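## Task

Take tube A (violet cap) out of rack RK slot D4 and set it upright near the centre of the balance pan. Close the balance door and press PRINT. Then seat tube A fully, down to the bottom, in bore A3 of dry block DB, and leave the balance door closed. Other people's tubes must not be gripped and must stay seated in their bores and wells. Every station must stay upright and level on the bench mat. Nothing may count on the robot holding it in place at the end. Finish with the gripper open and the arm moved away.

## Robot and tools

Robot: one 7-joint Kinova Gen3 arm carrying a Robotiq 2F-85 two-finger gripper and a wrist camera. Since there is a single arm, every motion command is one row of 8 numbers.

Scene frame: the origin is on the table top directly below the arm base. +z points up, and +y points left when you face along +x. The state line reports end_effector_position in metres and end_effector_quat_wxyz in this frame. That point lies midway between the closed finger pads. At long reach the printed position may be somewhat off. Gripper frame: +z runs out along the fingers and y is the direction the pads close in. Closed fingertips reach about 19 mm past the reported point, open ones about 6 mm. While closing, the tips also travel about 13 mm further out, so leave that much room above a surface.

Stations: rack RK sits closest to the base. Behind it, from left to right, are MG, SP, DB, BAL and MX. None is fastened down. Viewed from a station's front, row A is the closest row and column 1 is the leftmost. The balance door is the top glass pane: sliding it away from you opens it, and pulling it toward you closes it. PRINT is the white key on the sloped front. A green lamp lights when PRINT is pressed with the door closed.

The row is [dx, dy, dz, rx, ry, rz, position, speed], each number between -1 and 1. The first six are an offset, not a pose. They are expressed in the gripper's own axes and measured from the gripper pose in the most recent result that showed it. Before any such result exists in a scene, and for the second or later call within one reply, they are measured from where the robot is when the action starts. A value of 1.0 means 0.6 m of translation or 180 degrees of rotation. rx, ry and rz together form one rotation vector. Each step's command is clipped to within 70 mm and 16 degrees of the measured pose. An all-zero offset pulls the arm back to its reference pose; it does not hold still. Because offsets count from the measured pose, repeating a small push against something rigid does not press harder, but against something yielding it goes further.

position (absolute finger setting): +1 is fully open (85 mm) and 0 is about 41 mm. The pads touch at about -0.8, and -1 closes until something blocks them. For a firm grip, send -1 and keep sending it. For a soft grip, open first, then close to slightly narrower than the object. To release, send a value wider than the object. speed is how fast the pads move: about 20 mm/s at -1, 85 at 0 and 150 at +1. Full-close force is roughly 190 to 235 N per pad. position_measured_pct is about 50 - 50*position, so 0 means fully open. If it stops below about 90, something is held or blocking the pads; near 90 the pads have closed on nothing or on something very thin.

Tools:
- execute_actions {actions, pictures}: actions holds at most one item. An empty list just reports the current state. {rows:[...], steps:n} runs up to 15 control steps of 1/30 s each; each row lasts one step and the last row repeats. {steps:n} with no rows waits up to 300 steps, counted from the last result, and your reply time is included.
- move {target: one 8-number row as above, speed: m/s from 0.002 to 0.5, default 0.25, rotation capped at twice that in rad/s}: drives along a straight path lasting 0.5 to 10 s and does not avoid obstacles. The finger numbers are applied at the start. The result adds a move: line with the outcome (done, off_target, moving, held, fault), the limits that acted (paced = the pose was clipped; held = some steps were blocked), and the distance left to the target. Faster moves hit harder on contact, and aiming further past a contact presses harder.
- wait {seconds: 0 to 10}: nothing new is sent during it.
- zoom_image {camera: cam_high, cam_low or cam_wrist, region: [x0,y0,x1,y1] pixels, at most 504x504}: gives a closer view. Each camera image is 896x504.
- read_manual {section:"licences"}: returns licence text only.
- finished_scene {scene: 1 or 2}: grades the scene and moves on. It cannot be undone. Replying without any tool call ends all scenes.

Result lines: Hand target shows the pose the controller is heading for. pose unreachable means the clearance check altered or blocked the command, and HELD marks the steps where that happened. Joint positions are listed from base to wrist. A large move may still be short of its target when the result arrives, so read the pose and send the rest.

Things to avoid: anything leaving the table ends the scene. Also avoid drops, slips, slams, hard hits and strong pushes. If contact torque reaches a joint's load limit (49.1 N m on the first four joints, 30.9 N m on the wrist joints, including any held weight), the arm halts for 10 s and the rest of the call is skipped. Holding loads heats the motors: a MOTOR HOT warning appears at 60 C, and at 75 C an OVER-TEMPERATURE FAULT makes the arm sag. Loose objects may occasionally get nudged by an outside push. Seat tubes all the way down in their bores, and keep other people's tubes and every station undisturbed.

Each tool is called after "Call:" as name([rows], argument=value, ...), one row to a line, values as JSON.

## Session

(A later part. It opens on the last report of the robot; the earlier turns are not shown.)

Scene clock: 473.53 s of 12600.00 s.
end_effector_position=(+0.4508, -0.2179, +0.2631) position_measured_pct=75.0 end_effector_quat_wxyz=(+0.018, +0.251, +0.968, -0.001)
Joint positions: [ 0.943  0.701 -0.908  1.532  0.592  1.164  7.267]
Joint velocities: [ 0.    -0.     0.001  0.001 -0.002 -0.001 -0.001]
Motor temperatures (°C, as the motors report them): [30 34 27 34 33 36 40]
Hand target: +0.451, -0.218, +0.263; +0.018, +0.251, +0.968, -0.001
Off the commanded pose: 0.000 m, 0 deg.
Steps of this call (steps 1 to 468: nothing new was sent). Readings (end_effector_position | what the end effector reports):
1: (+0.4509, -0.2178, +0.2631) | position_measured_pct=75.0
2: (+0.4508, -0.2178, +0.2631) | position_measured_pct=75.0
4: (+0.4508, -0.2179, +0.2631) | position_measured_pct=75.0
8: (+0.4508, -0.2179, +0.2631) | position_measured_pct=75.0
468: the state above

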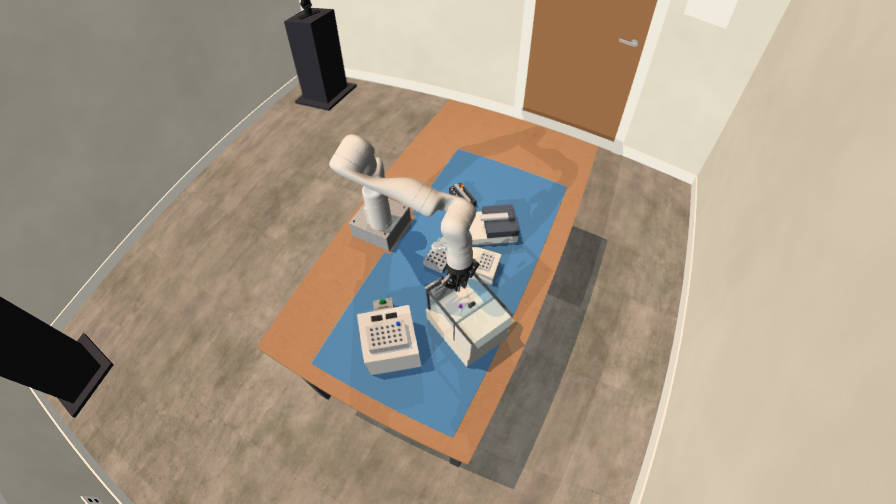

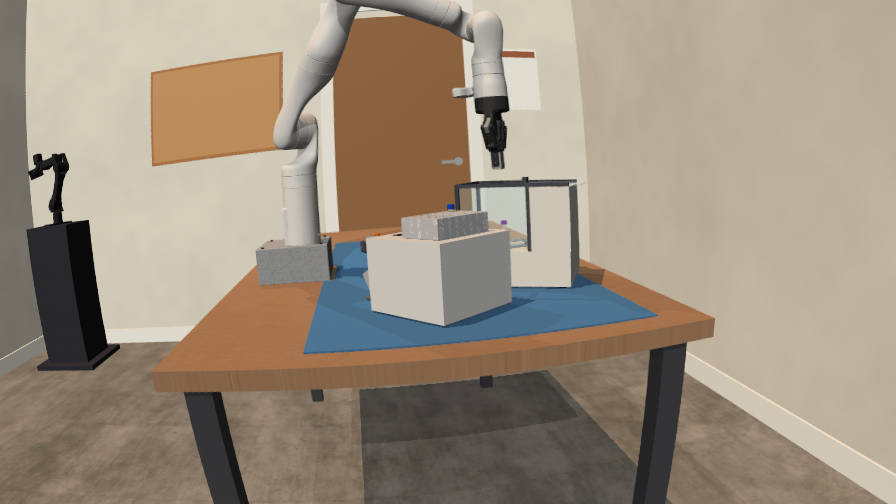

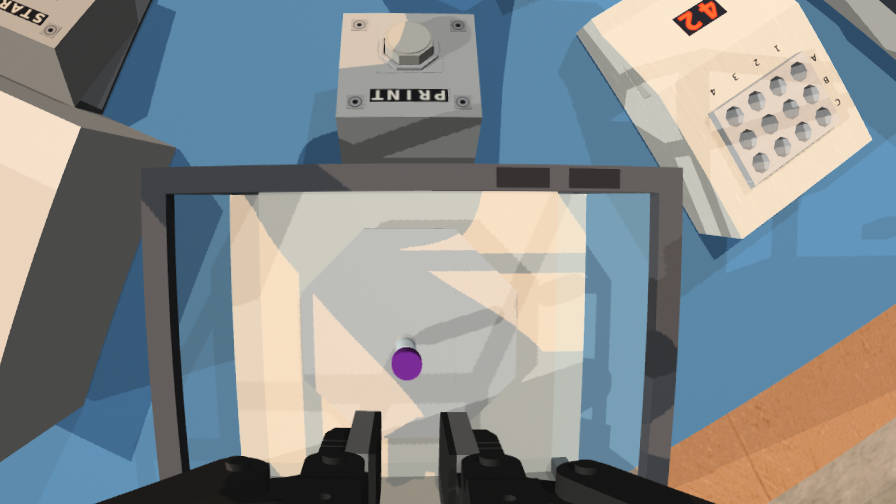

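Call:
move(target=[0,0,0.2,0,0,0,-0.5,0], speed=0.08)

Call:
move(target=[0,0,0.018,0,0,0,-0.5,0], speed=0.015)

Scene clock: 483.83 s of 12600.00 s.
end_effector_position=(+0.4552, -0.2194, +0.1435) position_measured_pct=75.0 end_effector_quat_wxyz=(+0.018, +0.251, +0.968, -0.001)
Joint positions: [ 0.88   0.872 -0.791  1.646  0.756  0.917  7.142]
Joint velocities: [-0.002  0.003  0.002  0.     0.002 -0.002 -0.002]
Motor temperatures (°C, as the motors report them): [30 34 27 34 33 36 40]
Hand target: +0.455, -0.219, +0.143; +0.018, +0.251, +0.968, -0.001
Off the commanded pose: 0.001 m, 0 deg.
move: done

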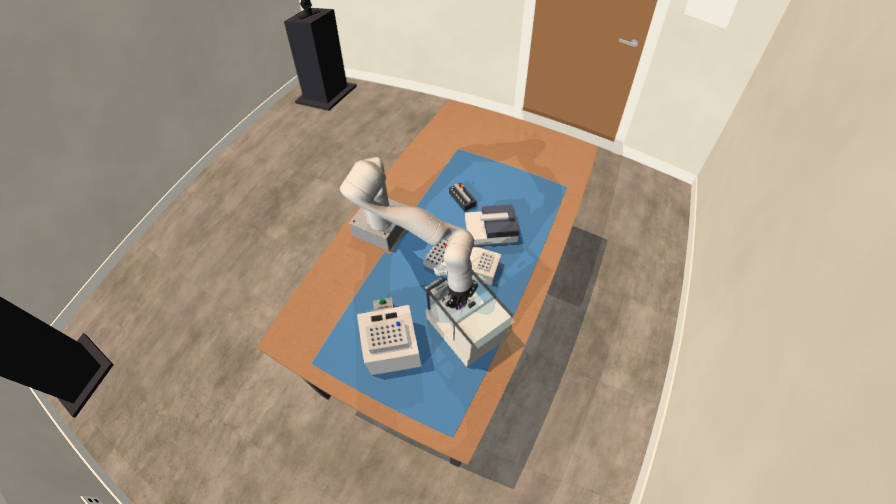

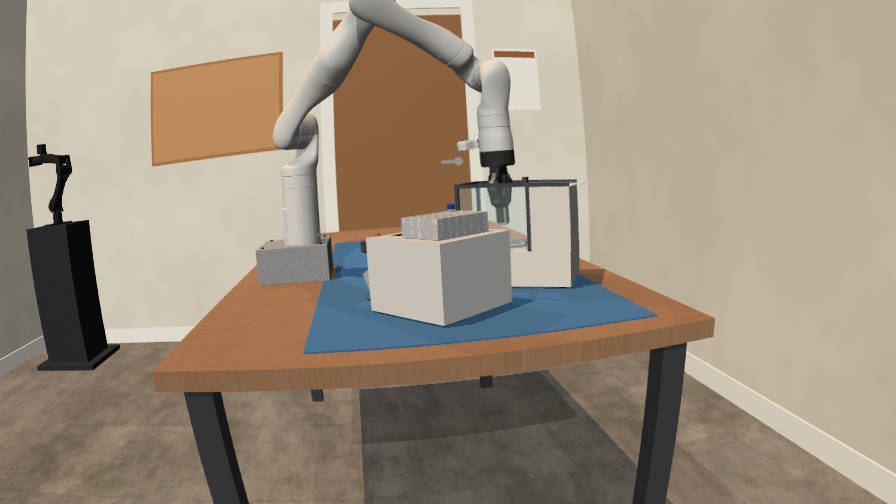

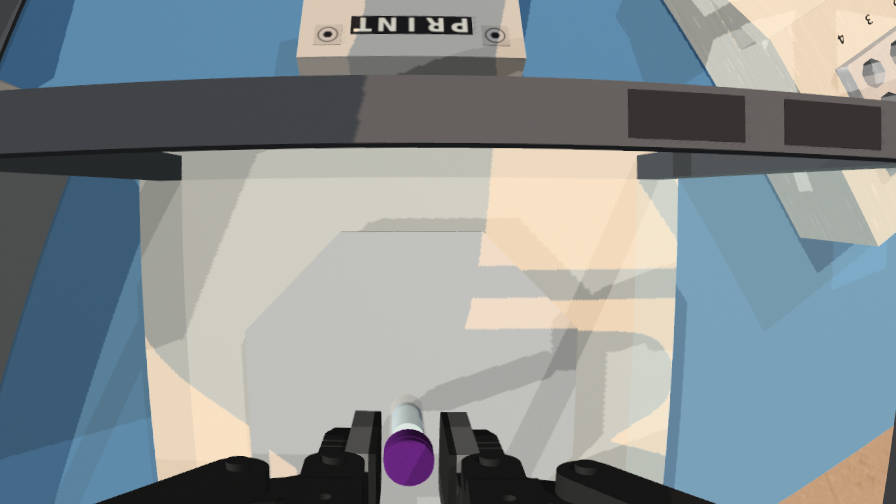

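Scene clock: 484.77 s of 12600.00 s.
end_effector_position=(+0.4556, -0.2196, +0.1329) position_measured_pct=75.0 end_effector_quat_wxyz=(+0.018, +0.251, +0.968, -0.001)
Joint positions: [ 0.873  0.889 -0.779  1.651  0.772  0.897  7.131]
Joint velocities: [-0.001  0.003  0.001  0.002 -0.002 -0.004 -0.001]
Motor temperatures (°C, as the motors report them): [30 34 27 34 33 36 40]
Hand target: +0.456, -0.220, +0.133; +0.018, +0.251, +0.968, -0.001
Off the commanded pose: 0.000 m, 0 deg.
move: done

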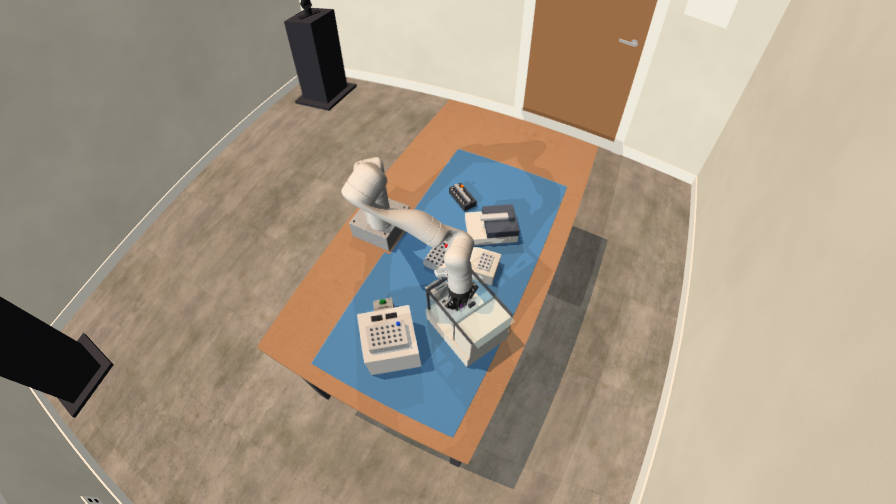

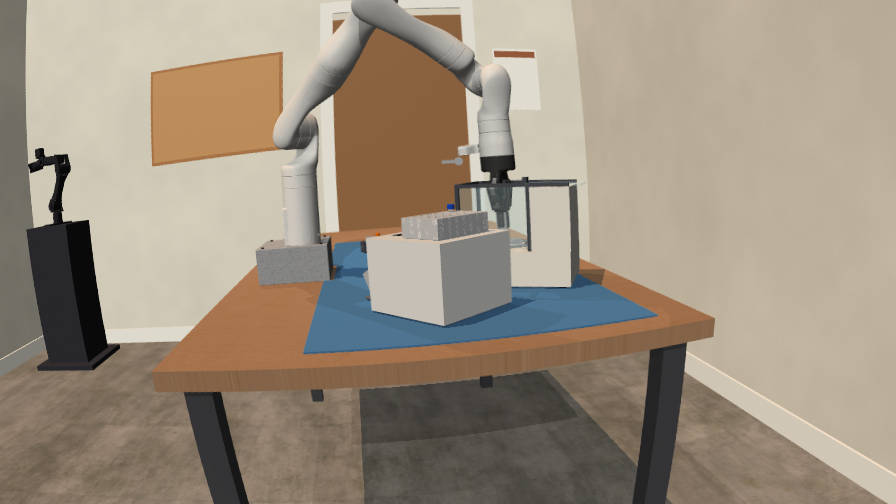

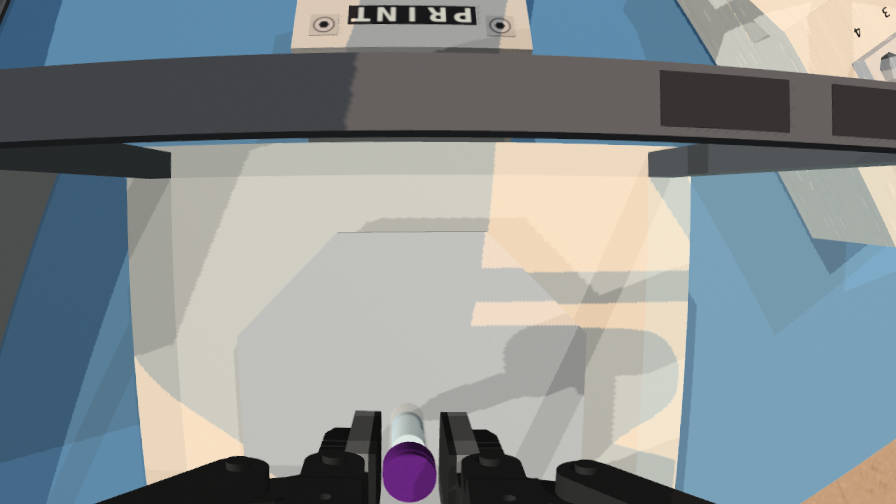

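Call:
execute_actions([
  {"rows":[[0,0,0,0,0,0,-1,-0.3]],"steps":15},
], pictures=false)

Call:
move(target=[0,0,-0.28,0,0,0,-1,0], speed=0.12)

Scene clock: 490.37 s of 12600.00 s.
end_effector_position=(+0.4557, -0.2197, +0.1330) position_measured_pct=83.3 end_effector_quat_wxyz=(+0.018, +0.251, +0.968, -0.001)
Joint positions: [ 0.873  0.888 -0.779  1.65   0.772  0.897  7.131]
Joint velocities: [ 0.     0.    -0.     0.     0.     0.001 -0.001]
Motor temperatures (°C, as the motors report them): [30 34 27 34 33 36 40]
Hand target: +0.456, -0.220, +0.133; +0.018, +0.251, +0.968, -0.001
Off the commanded pose: 0.000 m, 0 deg.
Steps of this call (steps 1 to 153: nothing new was sent; steps 154 to 168: all 15 steps of this action). Readings (end_effector_position | what the end effector reports):
154: (+0.4556, -0.2196, +0.1327) | position_measured_pct=75.0
155: (+0.4556, -0.2196, +0.1328) | position_measured_pct=75.4
157: (+0.4556, -0.2196, +0.1328) | position_measured_pct=78.2
161: (+0.4557, -0.2197, +0.1329) | position_measured_pct=82.5
168: the state above

Scene clock: 492.43 s of 12600.00 s.
end_effector_position=(+0.4494, -0.2176, +0.3005) position_measured_pct=83.3 end_effector_quat_wxyz=(+0.018, +0.251, +0.968, -0.001)
Joint positions: [ 0.953  0.656 -0.931  1.475  0.548  1.248  7.303]
Joint velocities: [ 0.001 -0.002  0.    -0.003 -0.001  0.002  0.002]
Motor temperatures (°C, as the motors report them): [30 34 27 34 33 36 40]
Hand target: +0.449, -0.218, +0.301; +0.018, +0.251, +0.968, -0.001
Off the commanded pose: 0.001 m, 0 deg.
move: done

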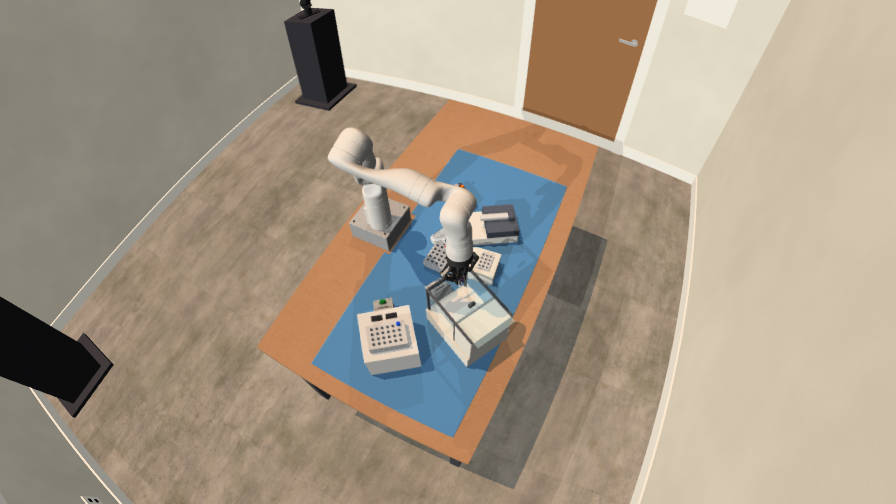

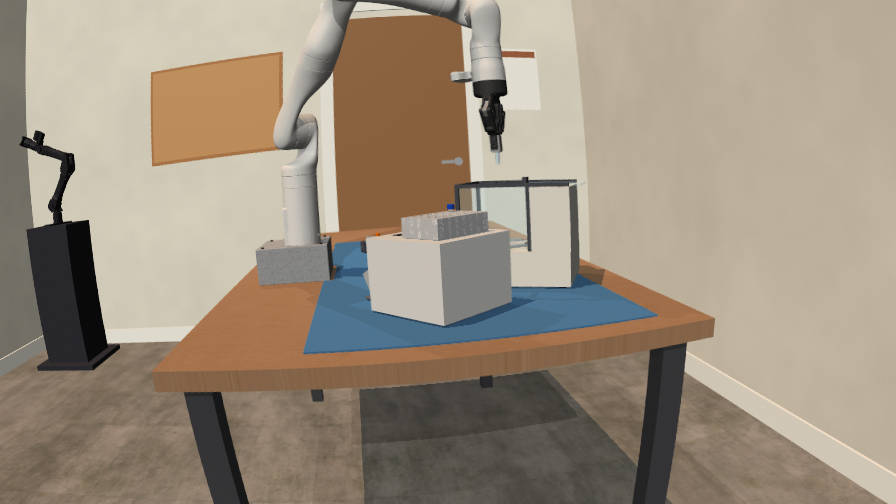

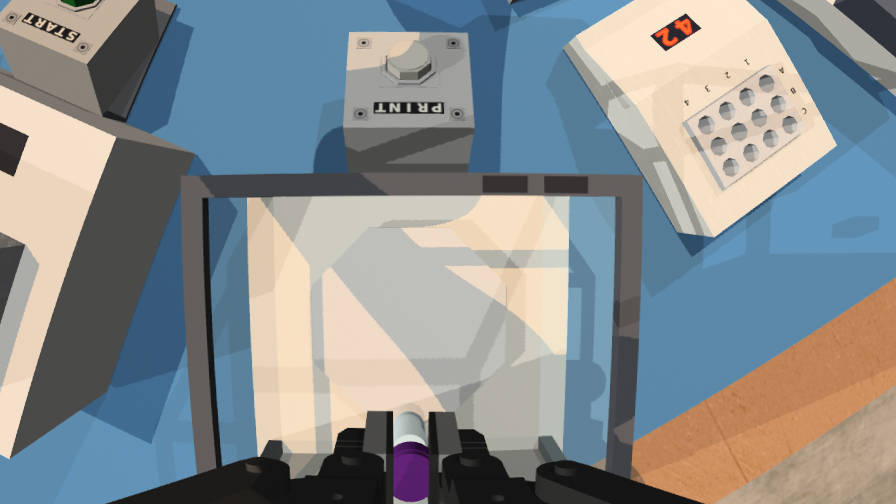

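Call:
move(target=[0.2,0.308,0.0,0,0,0,-1,0], speed=0.2)

Call:
move(target=[0,0,0.2,0,0,0,-1,0], speed=0.15)

Scene clock: 510.17 s of 12600.00 s.
end_effector_position=(+0.4338, +0.0012, +0.2974) position_measured_pct=83.3 end_effector_quat_wxyz=(+0.019, +0.252, +0.968, -0.002)
Joint positions: [ 0.596  0.528 -0.98   1.705  0.502  1.144  6.813]
Joint velocities: [-0.006  0.001 -0.002  0.001  0.001  0.002 -0.002]
Motor temperatures (°C, as the motors report them): [30 34 27 34 33 36 40]
Hand target: +0.434, +0.001, +0.297; +0.019, +0.251, +0.968, -0.002
Off the commanded pose: 0.001 m, 0 deg.
move: done

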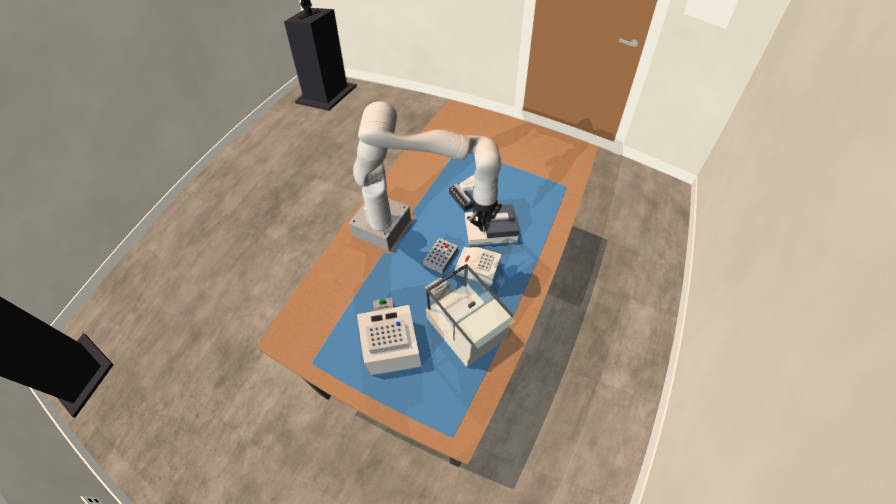

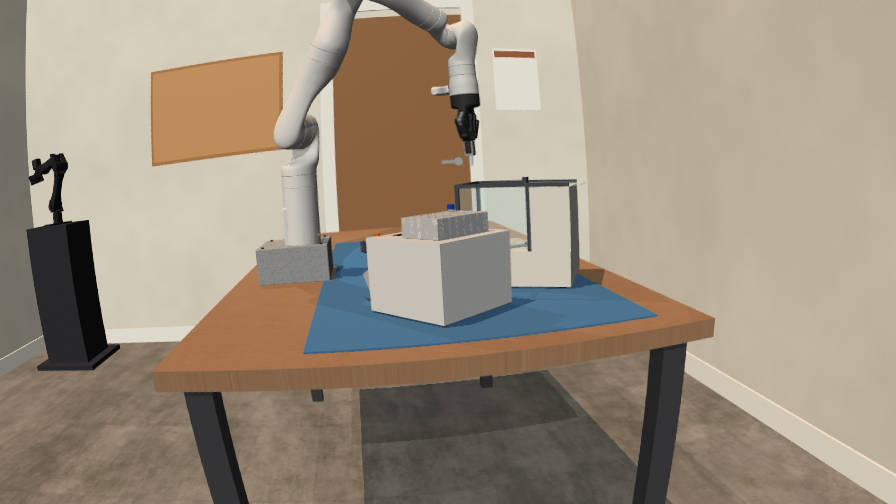

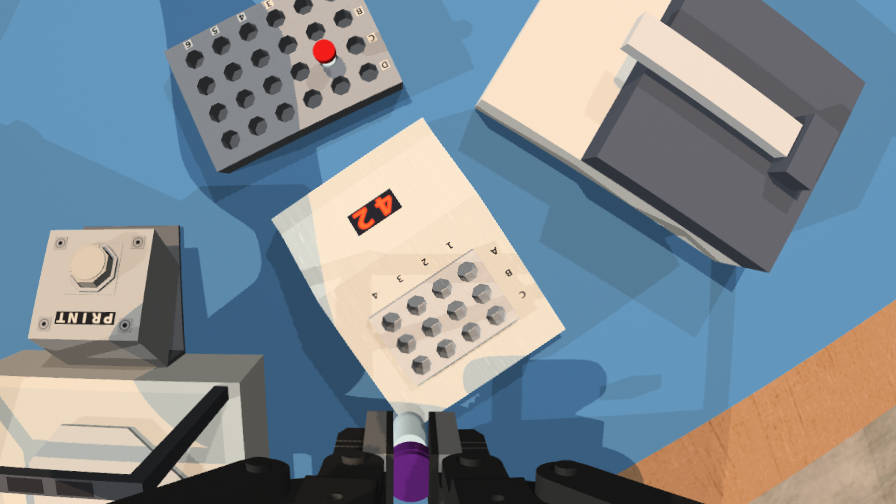

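Scene clock: 511.43 s of 12600.00 s.
end_effector_position=(+0.4384, -0.0005, +0.1779) position_measured_pct=83.3 end_effector_quat_wxyz=(+0.019, +0.252, +0.968, -0.002)
Joint positions: [ 0.497  0.71  -0.84   1.857  0.715  0.87   6.638]
Joint velocities: [-0.004  0.004  0.001  0.     0.003 -0.001 -0.002]
Motor temperatures (°C, as the motors report them): [30 34 27 34 33 36 40]
Hand target: +0.438, -0.000, +0.178; +0.019, +0.252, +0.968, -0.002
Off the commanded pose: 0.001 m, 0 deg.
move: done

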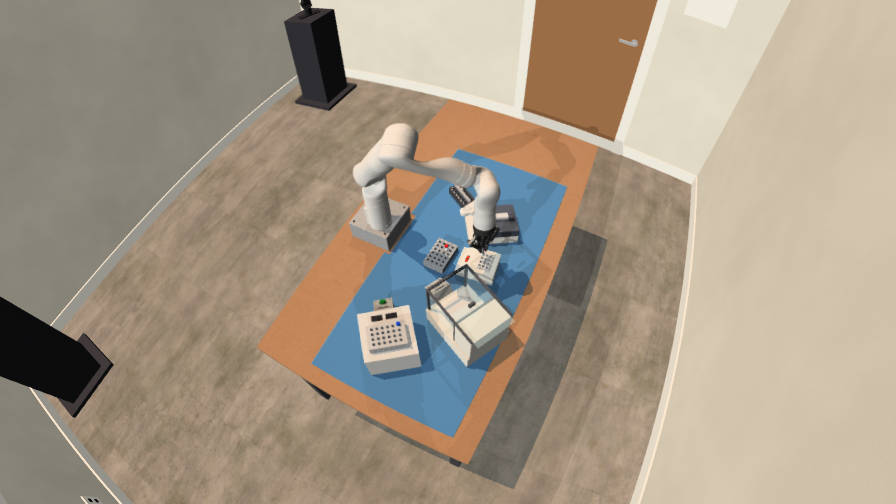

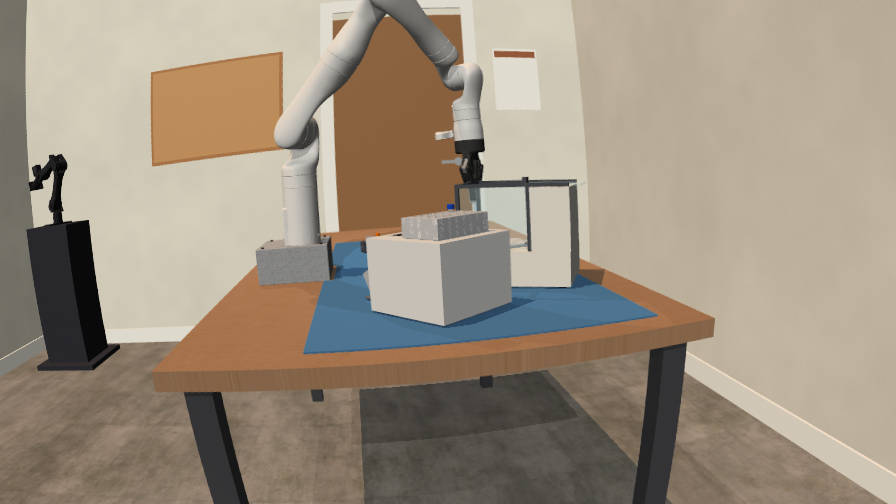

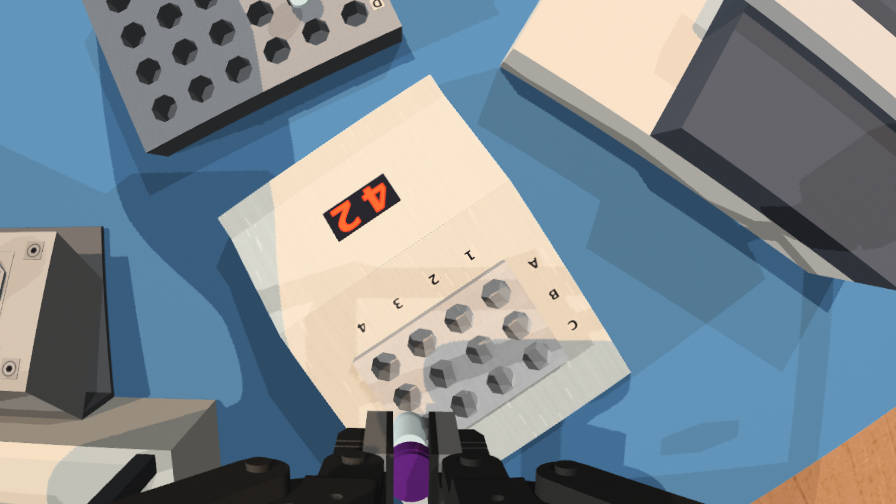

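Call:
move(target=[0.02,0.007,0.035,0,0,0,-1,0], speed=0.06)

Scene clock: 518.93 s of 12600.00 s.
end_effector_position=(+0.4308, +0.0084, +0.1566) position_measured_pct=83.3 end_effector_quat_wxyz=(+0.019, +0.252, +0.968, -0.002)
Joint positions: [ 0.457  0.733 -0.807  1.9    0.76   0.81   6.571]
Joint velocities: [-0.004  0.002  0.002  0.003  0.005 -0.001 -0.004]
Motor temperatures (°C, as the motors report them): [30 34 27 34 33 36 40]
Hand target: +0.431, +0.009, +0.157; +0.019, +0.252, +0.968, -0.002
Off the commanded pose: 0.000 m, 0 deg.
move: done

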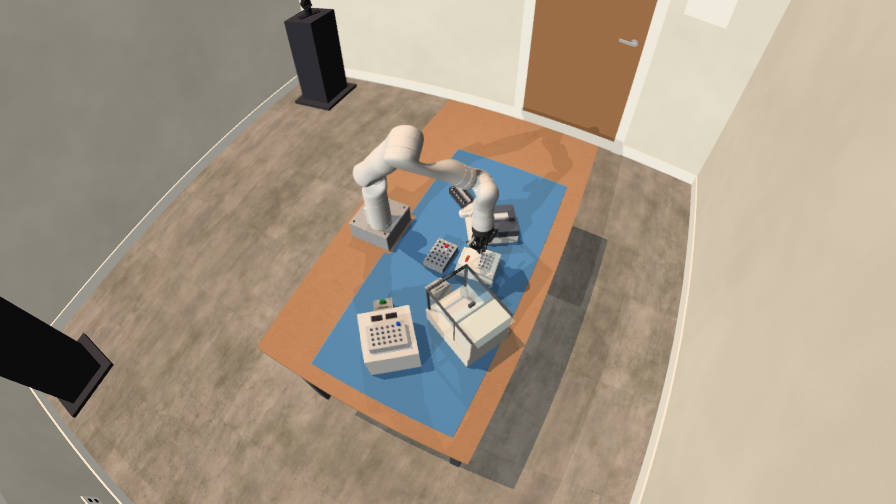

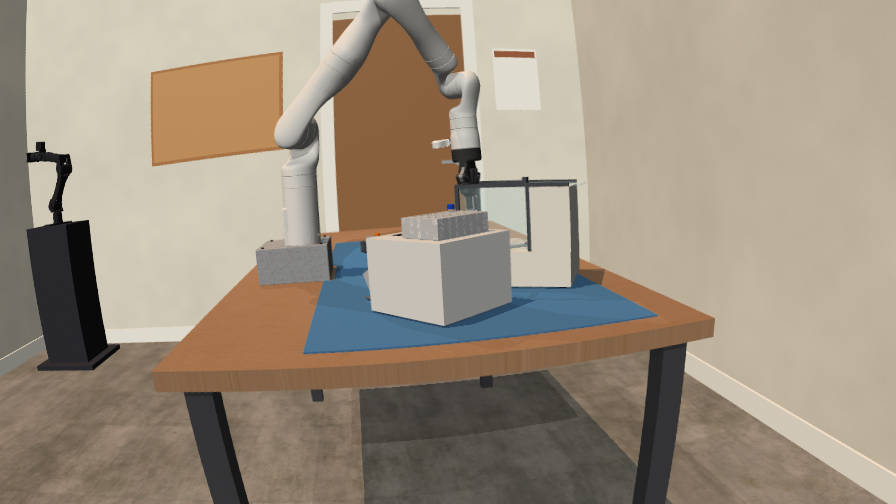

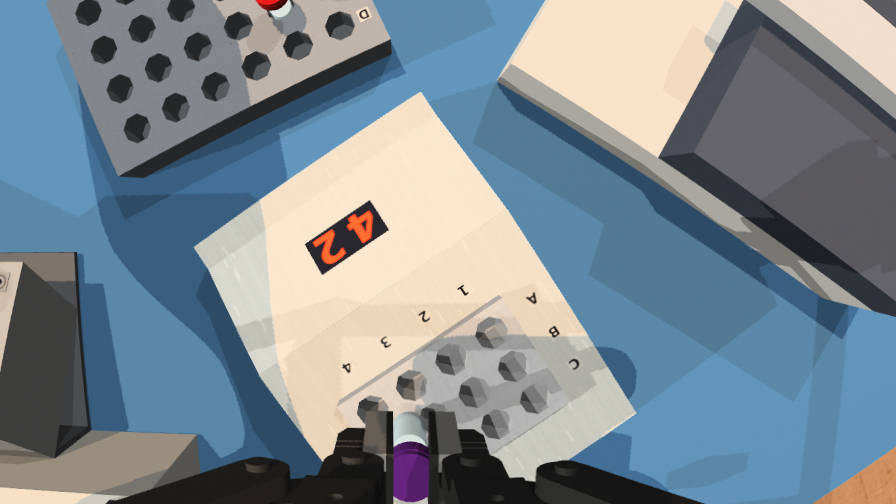

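Call:
move(target=[0.005,0,0.018,0,0,0,-1,0], speed=0.03)

Call:
zoom_image(camera="cam_wrist", region=[260,280,580,504])

Scene clock: 534.17 s of 12600.00 s.
end_effector_position=(+0.4286, +0.0096, +0.1459) position_measured_pct=83.3 end_effector_quat_wxyz=(+0.019, +0.252, +0.968, -0.002)
Joint positions: [ 0.443  0.747 -0.788  1.916  0.785  0.782  6.545]
Joint velocities: [-0.003  0.002  0.003  0.002  0.004 -0.002 -0.004]
Motor temperatures (°C, as the motors report them): [30 34 27 34 33 36 40]
Hand target: +0.429, +0.010, +0.146; +0.019, +0.252, +0.968, -0.002
Off the commanded pose: 0.000 m, 0 deg.
move: done

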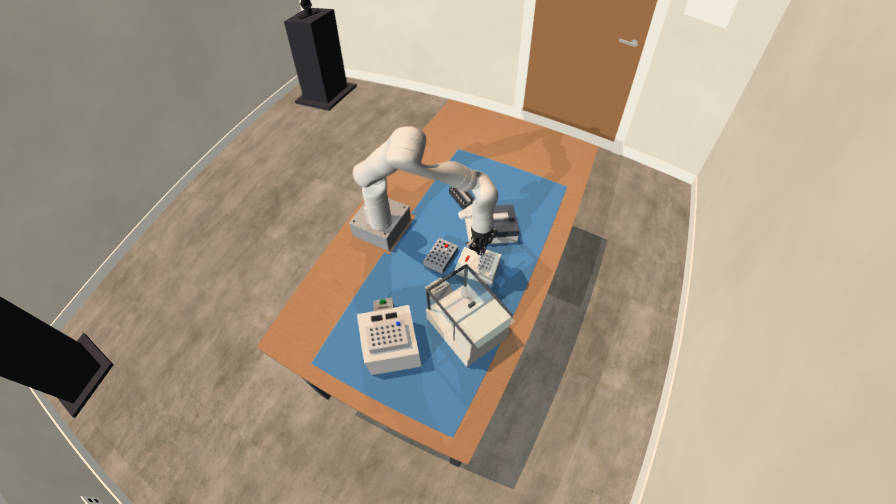

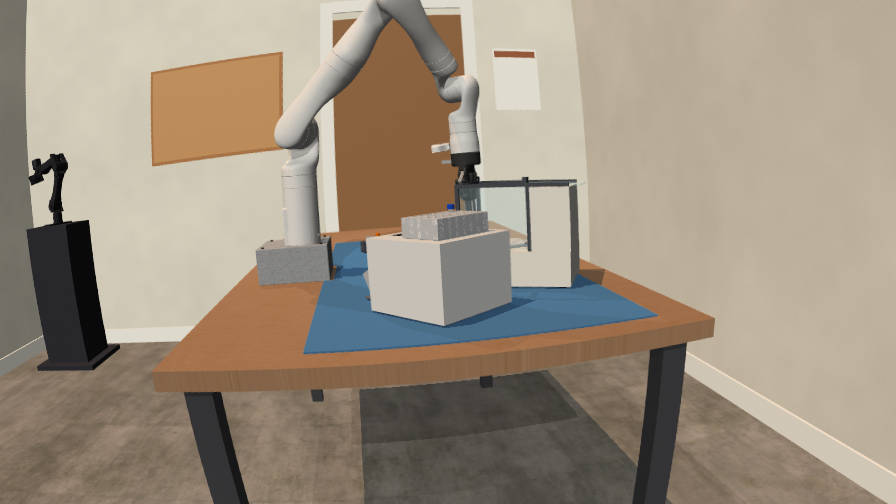

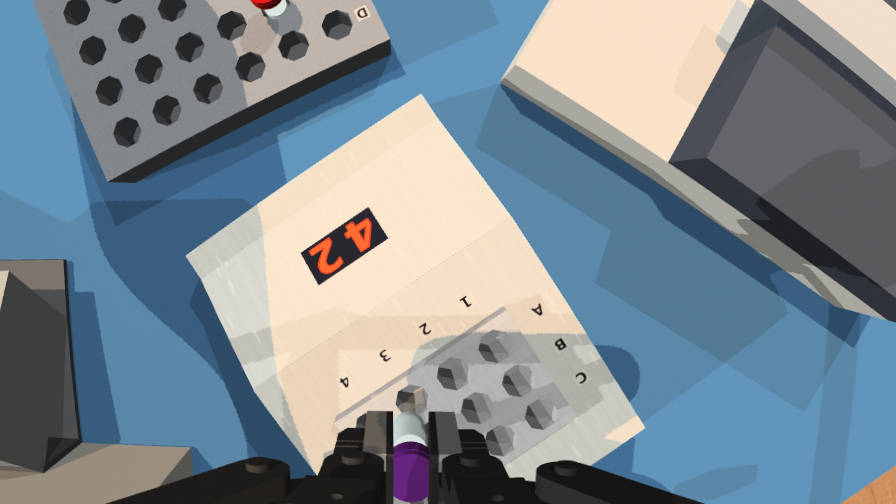

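Region (260, 280, 580, 504) of cam_wrist's 896x504 image, scaled by 1.575; it fills the top 353 rows of this view, and the rest is white.

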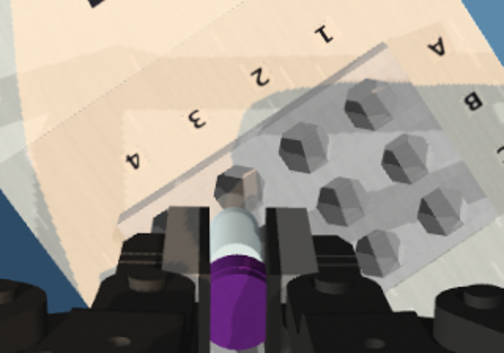

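Call:
move(target=[0,0,0.033,0,0,0,-1,0], speed=0.03)

Call:
zoom_image(camera="cam_wrist", region=[260,280,580,504])

Scene clock: 548.90 s of 12600.00 s.
end_effector_position=(+0.4294, +0.0093, +0.1263) position_measured_pct=83.3 end_effector_quat_wxyz=(+0.019, +0.252, +0.967, -0.002)
Joint positions: [ 0.42   0.782 -0.752  1.926  0.829  0.74   6.51 ]
Joint velocities: [-0.003  0.003  0.001  0.001  0.001 -0.002 -0.003]
Motor temperatures (°C, as the motors report them): [30 34 27 34 33 36 40]
Hand target: +0.429, +0.009, +0.126; +0.019, +0.252, +0.968, -0.002
Off the commanded pose: 0.000 m, 0 deg.
move: done

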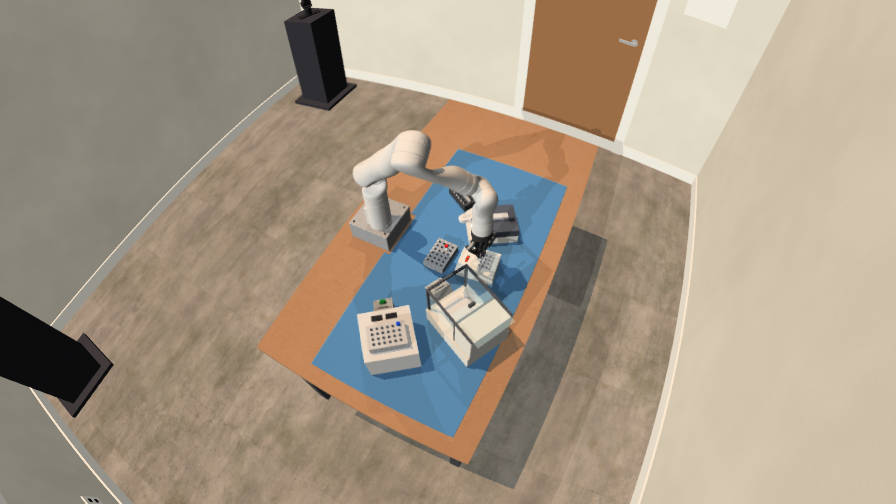

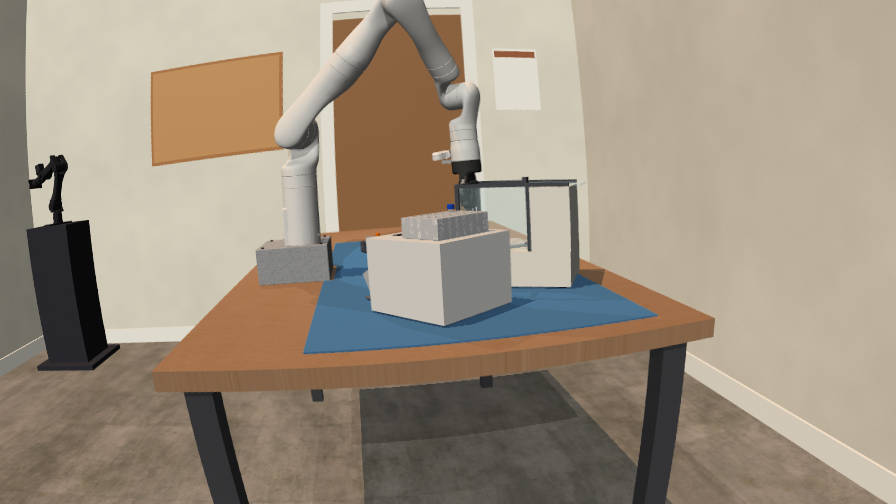

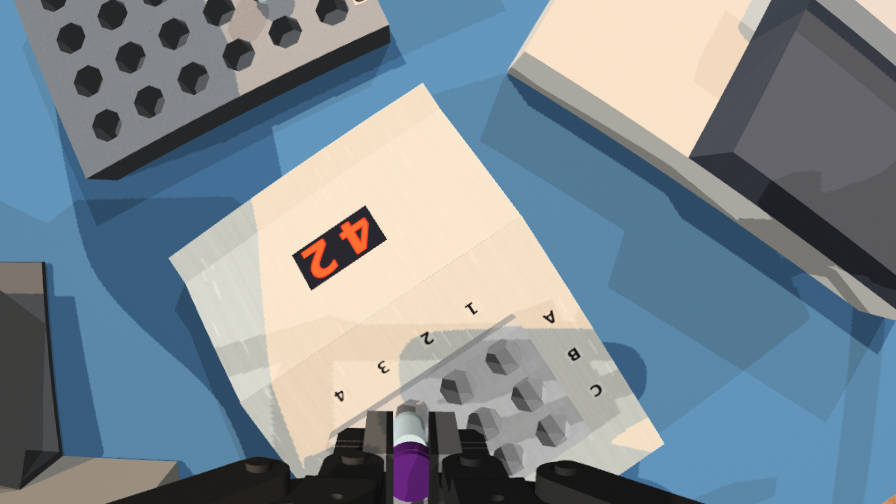

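Region (260, 280, 580, 504) of cam_wrist's 896x504 image, scaled by 1.575; it fills the top 353 rows of this view, and the rest is white.

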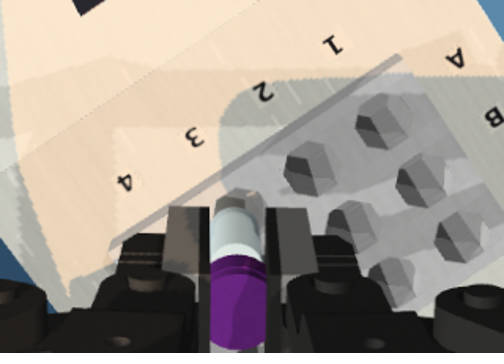

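Call:
move(target=[0.0035,0,0,0,0,0,-1,0], speed=0.01)

Call:
move(target=[0,0,0.015,0,0,0,-1,0], speed=0.008)

Call:
zoom_image(camera="cam_wrist", region=[260,280,580,504])

Scene clock: 566.73 s of 12600.00 s.
end_effector_position=(+0.4276, +0.0103, +0.1262) position_measured_pct=83.3 end_effector_quat_wxyz=(+0.019, +0.252, +0.967, -0.002)
Joint positions: [ 0.418  0.78  -0.752  1.932  0.831  0.736  6.504]
Joint velocities: [-0.    -0.001  0.001 -0.    -0.    -0.    -0.001]
Motor temperatures (°C, as the motors report them): [30 34 27 34 33 36 40]
Hand target: +0.428, +0.010, +0.126; +0.019, +0.252, +0.967, -0.002
Off the commanded pose: 0.000 m, 0 deg.
move: done

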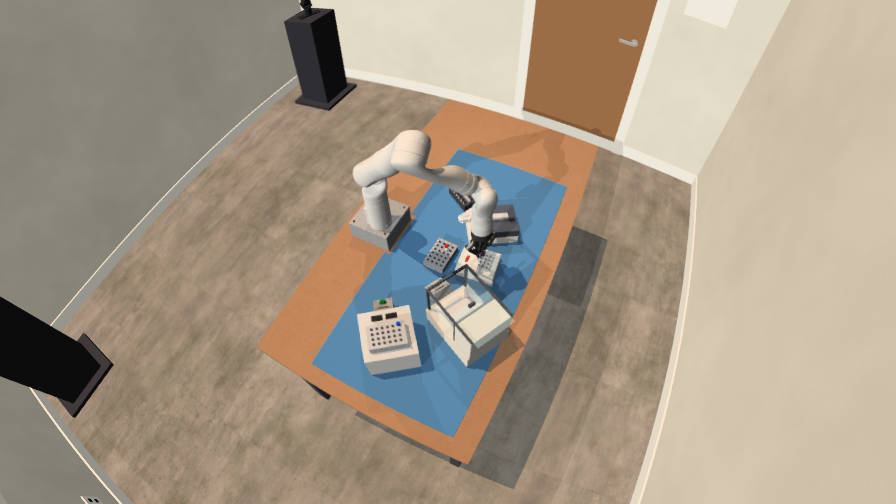

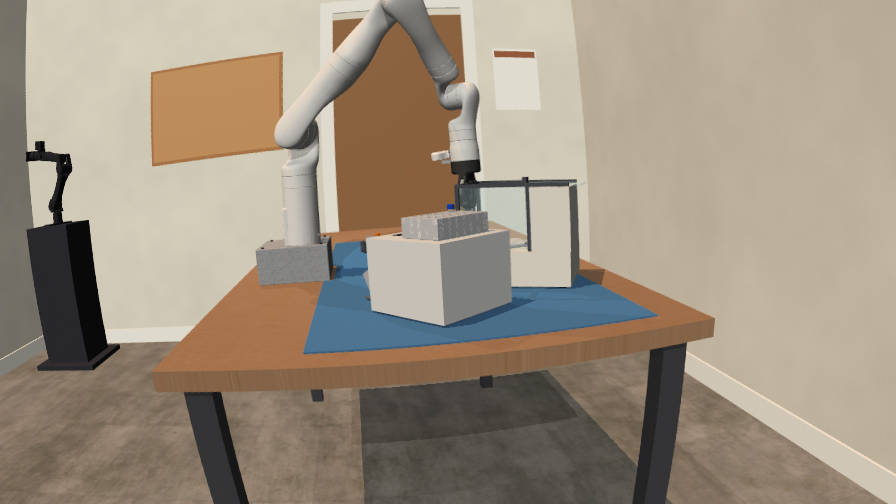

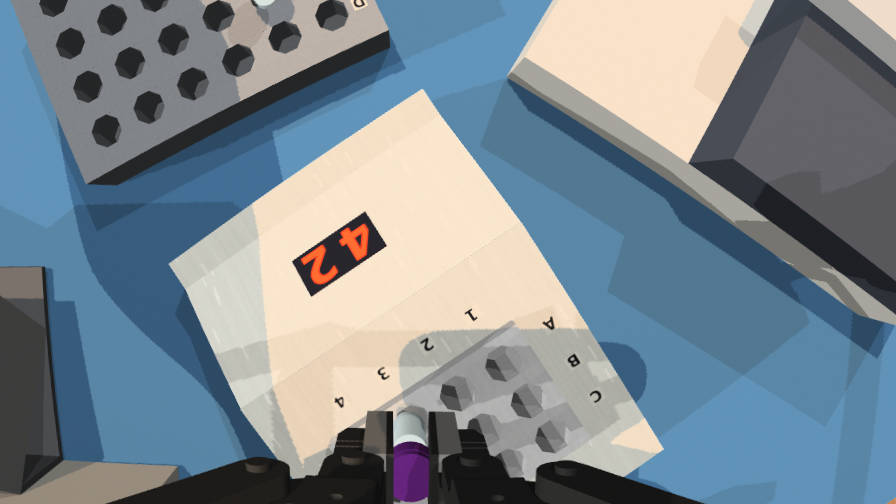

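Scene clock: 568.07 s of 12600.00 s.
end_effector_position=(+0.4284, +0.0101, +0.1194) position_measured_pct=83.3 end_effector_quat_wxyz=(+0.021, +0.252, +0.967, -0.002)
Joint positions: [ 0.408  0.791 -0.737  1.936  0.85   0.72   6.487]
Joint velocities: [-0.001 -0.     0.001  0.002  0.002 -0.    -0.001]
Motor temperatures (°C, as the motors report them): [30 34 27 34 33 36 40]
Hand target: +0.428, +0.010, +0.117; +0.019, +0.252, +0.967, -0.002
Off the commanded pose: 0.002 m, 0 deg.
move: done

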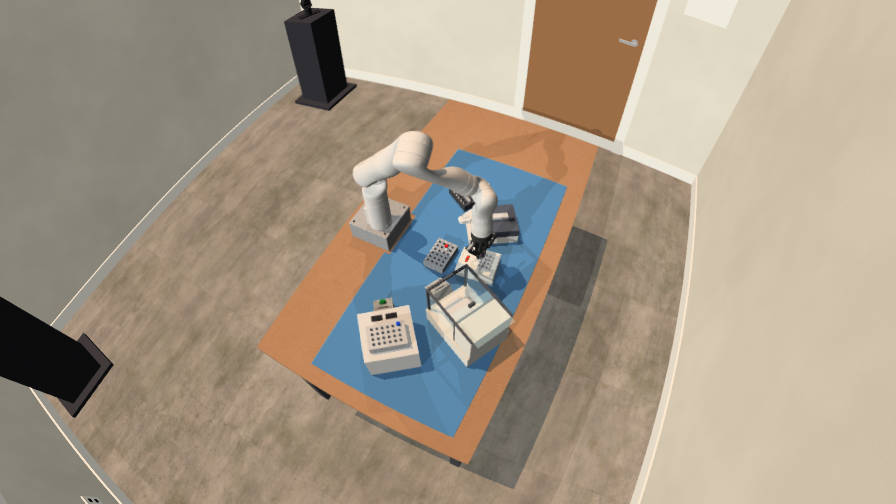

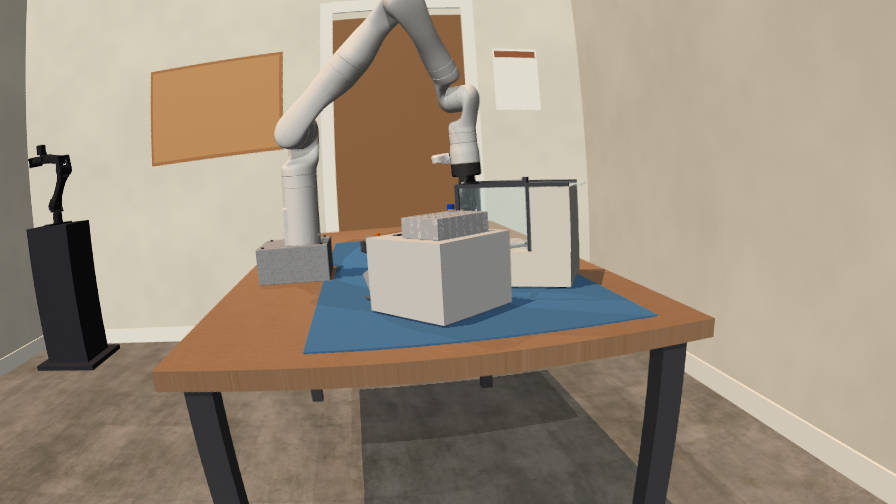

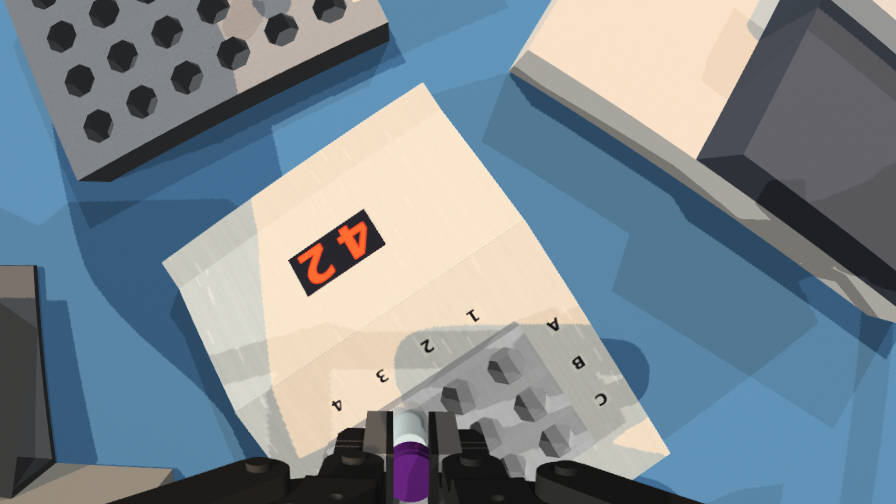

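Region (260, 280, 580, 504) of cam_wrist's 896x504 image, scaled by 1.575; it fills the top 353 rows of this view, and the rest is white.

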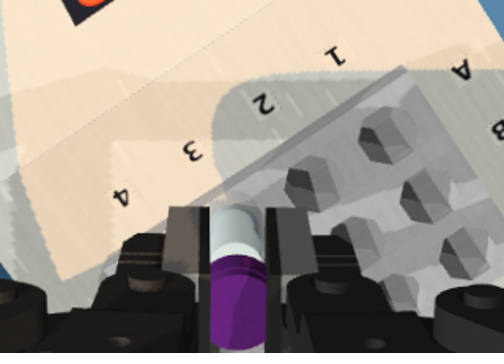

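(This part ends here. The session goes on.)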